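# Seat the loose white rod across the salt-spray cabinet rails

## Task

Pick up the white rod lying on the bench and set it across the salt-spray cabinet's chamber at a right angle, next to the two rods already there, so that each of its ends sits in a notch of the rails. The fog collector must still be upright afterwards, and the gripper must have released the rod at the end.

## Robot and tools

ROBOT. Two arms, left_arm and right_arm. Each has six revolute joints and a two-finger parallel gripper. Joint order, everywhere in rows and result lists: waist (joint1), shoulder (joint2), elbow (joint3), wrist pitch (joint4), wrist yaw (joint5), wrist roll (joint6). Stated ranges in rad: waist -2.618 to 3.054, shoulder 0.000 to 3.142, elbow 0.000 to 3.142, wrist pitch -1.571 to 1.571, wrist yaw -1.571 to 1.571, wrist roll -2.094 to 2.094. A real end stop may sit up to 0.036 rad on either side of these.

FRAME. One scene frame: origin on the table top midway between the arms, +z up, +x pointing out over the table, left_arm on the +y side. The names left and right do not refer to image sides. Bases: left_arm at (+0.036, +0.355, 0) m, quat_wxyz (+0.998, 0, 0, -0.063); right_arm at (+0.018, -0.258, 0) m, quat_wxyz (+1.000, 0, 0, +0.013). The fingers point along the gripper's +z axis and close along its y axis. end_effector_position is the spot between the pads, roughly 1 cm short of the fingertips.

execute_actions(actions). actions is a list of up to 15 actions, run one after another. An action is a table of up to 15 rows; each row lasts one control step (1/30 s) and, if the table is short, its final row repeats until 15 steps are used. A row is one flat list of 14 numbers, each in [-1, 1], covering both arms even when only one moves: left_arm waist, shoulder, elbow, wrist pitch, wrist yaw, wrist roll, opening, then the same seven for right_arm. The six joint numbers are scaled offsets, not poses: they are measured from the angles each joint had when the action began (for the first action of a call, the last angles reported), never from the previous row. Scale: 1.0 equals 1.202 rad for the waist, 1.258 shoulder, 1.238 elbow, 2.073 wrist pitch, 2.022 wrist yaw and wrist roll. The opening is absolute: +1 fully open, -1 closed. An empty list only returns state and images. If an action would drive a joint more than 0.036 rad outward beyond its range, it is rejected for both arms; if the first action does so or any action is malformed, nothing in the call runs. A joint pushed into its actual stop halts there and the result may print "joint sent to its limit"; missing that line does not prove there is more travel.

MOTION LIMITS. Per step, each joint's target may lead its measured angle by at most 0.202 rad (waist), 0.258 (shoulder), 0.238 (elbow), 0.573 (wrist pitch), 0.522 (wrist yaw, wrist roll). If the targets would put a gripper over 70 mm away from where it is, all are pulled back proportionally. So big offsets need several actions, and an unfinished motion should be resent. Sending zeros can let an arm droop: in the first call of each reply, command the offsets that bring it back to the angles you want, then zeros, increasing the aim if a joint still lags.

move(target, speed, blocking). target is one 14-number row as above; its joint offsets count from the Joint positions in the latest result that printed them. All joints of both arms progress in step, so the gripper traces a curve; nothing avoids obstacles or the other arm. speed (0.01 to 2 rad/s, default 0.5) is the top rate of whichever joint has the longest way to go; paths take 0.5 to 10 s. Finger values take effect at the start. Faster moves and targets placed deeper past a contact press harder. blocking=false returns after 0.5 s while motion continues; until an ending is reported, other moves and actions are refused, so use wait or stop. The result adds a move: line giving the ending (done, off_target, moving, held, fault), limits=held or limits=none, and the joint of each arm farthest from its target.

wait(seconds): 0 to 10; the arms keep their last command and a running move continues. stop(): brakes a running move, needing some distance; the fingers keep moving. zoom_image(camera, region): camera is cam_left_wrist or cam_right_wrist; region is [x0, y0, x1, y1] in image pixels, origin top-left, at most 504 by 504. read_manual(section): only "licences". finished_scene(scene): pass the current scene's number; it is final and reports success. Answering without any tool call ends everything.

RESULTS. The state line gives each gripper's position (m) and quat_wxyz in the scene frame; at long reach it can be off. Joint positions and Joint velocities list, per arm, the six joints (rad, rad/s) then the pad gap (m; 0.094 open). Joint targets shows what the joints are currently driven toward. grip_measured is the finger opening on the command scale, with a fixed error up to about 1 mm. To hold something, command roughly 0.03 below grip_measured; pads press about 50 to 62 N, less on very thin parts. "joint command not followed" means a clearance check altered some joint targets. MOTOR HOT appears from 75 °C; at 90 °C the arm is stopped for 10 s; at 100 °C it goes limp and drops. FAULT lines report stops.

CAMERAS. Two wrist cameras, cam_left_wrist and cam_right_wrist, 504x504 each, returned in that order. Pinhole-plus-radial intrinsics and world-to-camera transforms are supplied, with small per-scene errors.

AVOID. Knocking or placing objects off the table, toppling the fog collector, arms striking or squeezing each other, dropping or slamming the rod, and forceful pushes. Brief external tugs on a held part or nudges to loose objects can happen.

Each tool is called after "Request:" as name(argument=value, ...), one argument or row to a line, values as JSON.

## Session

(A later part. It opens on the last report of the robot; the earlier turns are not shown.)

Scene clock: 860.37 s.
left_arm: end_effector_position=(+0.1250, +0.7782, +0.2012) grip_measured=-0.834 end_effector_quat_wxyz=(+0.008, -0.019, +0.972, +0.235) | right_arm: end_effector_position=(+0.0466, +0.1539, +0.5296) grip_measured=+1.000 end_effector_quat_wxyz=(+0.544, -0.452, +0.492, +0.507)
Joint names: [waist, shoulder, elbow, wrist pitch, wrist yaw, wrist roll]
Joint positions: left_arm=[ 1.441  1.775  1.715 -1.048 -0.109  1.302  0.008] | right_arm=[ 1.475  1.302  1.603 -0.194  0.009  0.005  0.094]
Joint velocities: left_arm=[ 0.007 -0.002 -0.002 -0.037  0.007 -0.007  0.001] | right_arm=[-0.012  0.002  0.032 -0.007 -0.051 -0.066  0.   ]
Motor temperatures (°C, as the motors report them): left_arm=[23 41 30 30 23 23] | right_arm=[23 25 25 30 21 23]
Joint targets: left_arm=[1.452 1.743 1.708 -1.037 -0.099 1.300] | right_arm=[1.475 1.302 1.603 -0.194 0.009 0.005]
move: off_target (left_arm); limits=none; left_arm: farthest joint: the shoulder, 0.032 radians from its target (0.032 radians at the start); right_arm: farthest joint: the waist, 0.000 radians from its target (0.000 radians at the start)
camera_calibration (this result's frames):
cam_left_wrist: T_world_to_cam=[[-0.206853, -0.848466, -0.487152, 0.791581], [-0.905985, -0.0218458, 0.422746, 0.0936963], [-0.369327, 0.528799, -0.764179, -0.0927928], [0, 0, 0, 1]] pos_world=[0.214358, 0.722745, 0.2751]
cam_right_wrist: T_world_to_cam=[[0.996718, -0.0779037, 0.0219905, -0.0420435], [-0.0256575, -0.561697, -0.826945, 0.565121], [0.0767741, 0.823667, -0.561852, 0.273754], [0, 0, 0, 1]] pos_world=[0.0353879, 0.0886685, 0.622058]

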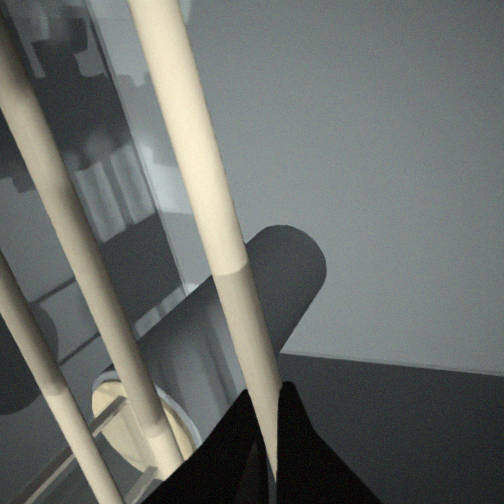

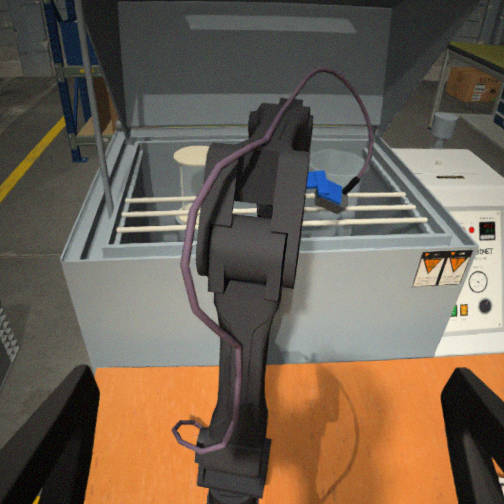

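Request:
execute_actions(
  actions=[
    [[0.009,-0.0254,-0.0057,0.0053,0.005,0,-0.82, 0,0,0,0,0,0,1],[0.009,-0.0254,-0.0057,0.0053,0.005,0,-0.82, 0,0,0,0,0,0,1],[0.009,-0.0254,-0.0057,0.0053,0.005,0,-0.81, 0,0,0,0,0,0,1],[0.009,-0.0254,-0.0057,0.0053,0.005,0,-0.80, 0,0,0,0,0,0,1],[0.009,-0.0254,-0.0057,0.0053,0.005,0,-0.79, 0,0,0,0,0,0,1],[0.009,-0.0254,-0.0057,0.0053,0.005,0,-0.78, 0,0,0,0,0,0,1],[0.009,-0.0254,-0.0057,0.0053,0.005,0,-0.76, 0,0,0,0,0,0,1],[0.009,-0.0254,-0.0057,0.0053,0.005,0,-0.74, 0,0,0,0,0,0,1],[0.009,-0.0254,-0.0057,0.0053,0.005,0,-0.72, 0,0,0,0,0,0,1],[0.009,-0.0254,-0.0057,0.0053,0.005,0,-0.68, 0,0,0,0,0,0,1],[0.009,-0.0254,-0.0057,0.0053,0.005,0,-0.64, 0,0,0,0,0,0,1],[0.009,-0.0254,-0.0057,0.0053,0.005,0,-0.60, 0,0,0,0,0,0,1],[0.009,-0.0254,-0.0057,0.0053,0.005,0,-0.55, 0,0,0,0,0,0,1],[0.009,-0.0254,-0.0057,0.0053,0.005,0,-0.5, 0,0,0,0,0,0,1],[0.009,-0.0254,-0.0057,0.0053,0.005,0,-0.45, 0,0,0,0,0,0,1]],
  ],
)

Request:
zoom_image(
  camera="cam_right_wrist",
  region=[400, 190, 450, 240],
)

Request:
zoom_image(
  camera="cam_right_wrist",
  region=[100, 190, 150, 240],
)

Scene clock: 878.57 s.
left_arm: end_effector_position=(+0.1240, +0.7796, +0.2018) grip_measured=-0.476 end_effector_quat_wxyz=(+0.009, -0.021, +0.971, +0.238) | right_arm: end_effector_position=(+0.0466, +0.1539, +0.5296) grip_measured=+1.000 end_effector_quat_wxyz=(+0.544, -0.452, +0.492, +0.507)
Joint names: [waist, shoulder, elbow, wrist pitch, wrist yaw, wrist roll]
Joint positions: left_arm=[ 1.444  1.775  1.715 -1.043 -0.109  1.302  0.025] | right_arm=[ 1.475  1.302  1.603 -0.194  0.009  0.005  0.094]
Joint velocities: left_arm=[-0.002  0.012  0.012  0.081  0.037  0.022  0.048] | right_arm=[-0.002 -0.002  0.002  0.022 -0.007  0.007  0.   ]
Motor temperatures (°C, as the motors report them): left_arm=[23 42 30 30 23 23] | right_arm=[23 25 25 30 21 23]
Joint targets: left_arm=[1.452 1.743 1.708 -1.037 -0.099 1.302] | right_arm=[1.475 1.302 1.603 -0.194 0.009 0.005]
camera_calibration (this result's frames):
cam_left_wrist: T_world_to_cam=[[-0.203657, -0.846744, -0.491476, 0.791904], [-0.906437, -0.0266376, 0.4215, 0.0966134], [-0.369994, 0.531334, -0.762095, -0.095767], [0, 0, 0, 1]] pos_world=[0.213417, 0.723997, 0.275496]
cam_right_wrist: T_world_to_cam=[[0.996718, -0.0779037, 0.0219905, -0.0420435], [-0.0256575, -0.561697, -0.826945, 0.565121], [0.0767741, 0.823667, -0.561852, 0.273754], [0, 0, 0, 1]] pos_world=[0.0353879, 0.0886685, 0.622058]

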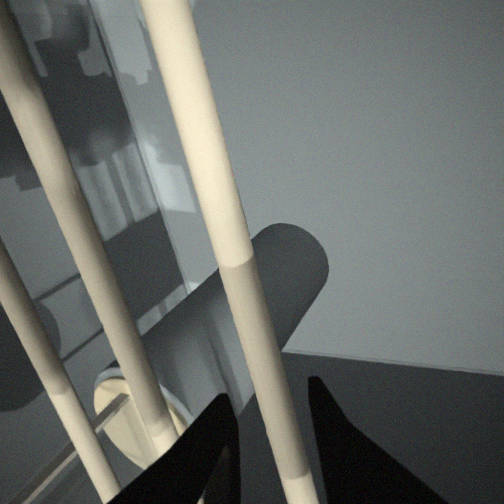

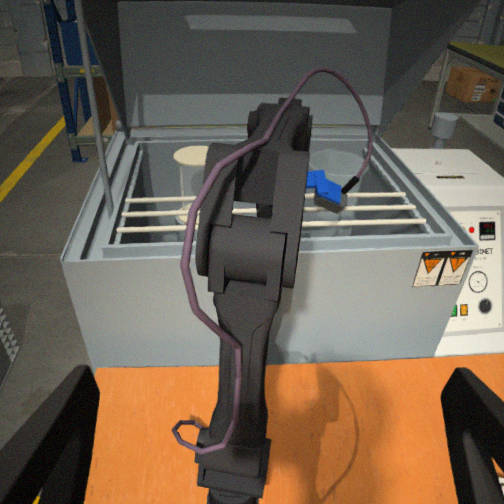

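Region (400, 190, 450, 240) of cam_right_wrist's 504x504 image, scaled by 10.080, with more detail than that image has.

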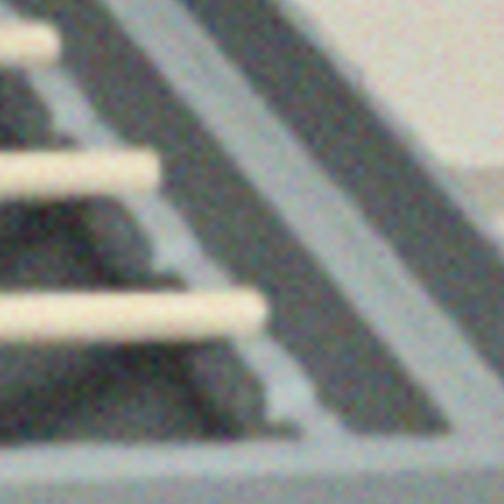

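Region (100, 190, 150, 240) of cam_right_wrist's 504x504 image, scaled by 10.080, with more detail than that image has.

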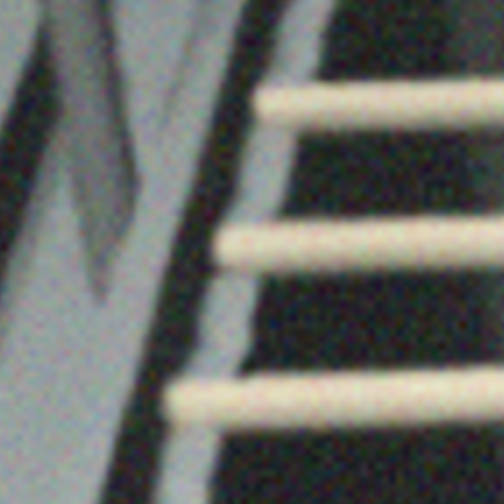

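Request:
move(
  target=[0.0,-0.058,0.107,-0.079,0.0,0,-0.45, 0,0,0,0,0,0,1],
  speed=0.25,
)

Scene clock: 891.37 s.
left_arm: end_effector_position=(+0.1190, +0.7603, +0.2474) grip_measured=-0.452 end_effector_quat_wxyz=(+0.011, -0.021, +0.968, +0.248) | right_arm: end_effector_position=(+0.0466, +0.1539, +0.5296) grip_measured=+1.000 end_effector_quat_wxyz=(+0.544, -0.452, +0.492, +0.507)
Joint names: [waist, shoulder, elbow, wrist pitch, wrist yaw, wrist roll]
Joint positions: left_arm=[ 1.444  1.722  1.83  -1.188 -0.109  1.302  0.026] | right_arm=[ 1.475  1.302  1.603 -0.194  0.009  0.005  0.094]
Joint velocities: left_arm=[-0.002 -0.002 -0.002 -0.022 -0.037 -0.037  0.001] | right_arm=[-0.012 -0.017  0.002  0.037 -0.007 -0.007  0.   ]
Motor temperatures (°C, as the motors report them): left_arm=[23 42 30 30 23 23] | right_arm=[23 25 25 30 21 23]
Joint targets: left_arm=[1.444 1.702 1.848 -1.207 -0.109 1.302] | right_arm=[1.475 1.302 1.603 -0.194 0.009 0.005]
move: done; limits=none; left_arm: farthest joint: the shoulder, 0.020 radians from its target (0.073 radians at the start); right_arm: farthest joint: the waist, 0.000 radians from its target (0.000 radians at the start)
camera_calibration (this result's frames):
cam_left_wrist: T_world_to_cam=[[-0.200887, -0.836009, -0.510621, 0.793223], [-0.908751, -0.0356074, 0.415817, 0.0808586], [-0.365808, 0.54756, -0.752571, -0.0677788], [0, 0, 0, 1]] pos_world=[0.208035, 0.703134, 0.320406]
cam_right_wrist: T_world_to_cam=[[0.996718, -0.0779037, 0.0219905, -0.0420435], [-0.0256575, -0.561697, -0.826945, 0.565121], [0.0767741, 0.823667, -0.561852, 0.273754], [0, 0, 0, 1]] pos_world=[0.0353879, 0.0886685, 0.622058]

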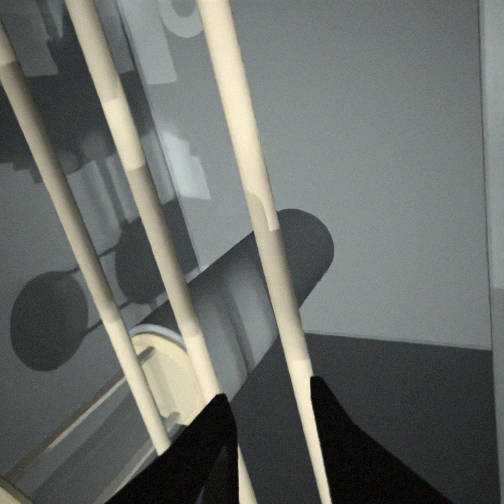

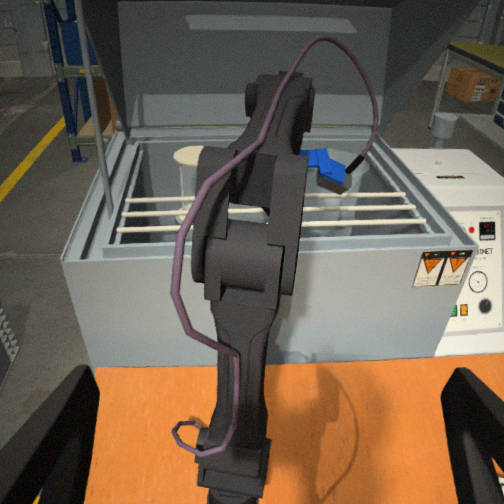

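Request:
zoom_image(
  camera="cam_right_wrist",
  region=[100, 140, 450, 260],
)

Request:
zoom_image(
  camera="cam_right_wrist",
  region=[400, 190, 450, 240],
)

Request:
zoom_image(
  camera="cam_right_wrist",
  region=[100, 190, 150, 240],
)

Region (100, 140, 450, 260) of cam_right_wrist's 504x504 image, scaled by 1.440, with more detail than that image has; it fills the top 173 rows of this view, and the rest is white.

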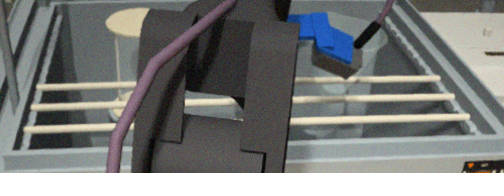

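Region (400, 190, 450, 240) of cam_right_wrist's 504x504 image, scaled by 10.080, with more detail than that image has.

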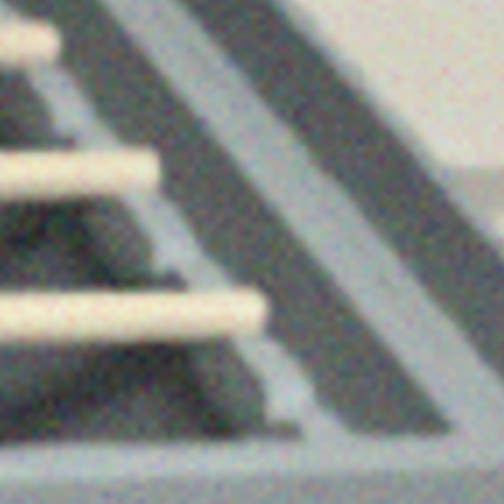

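Region (100, 190, 150, 240) of cam_right_wrist's 504x504 image, scaled by 10.080, with more detail than that image has.

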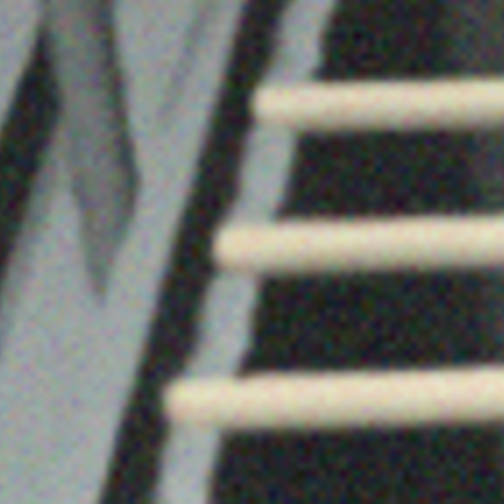

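Request:
finished_scene(
  scene=1,
)

The scene is finished: the task was done.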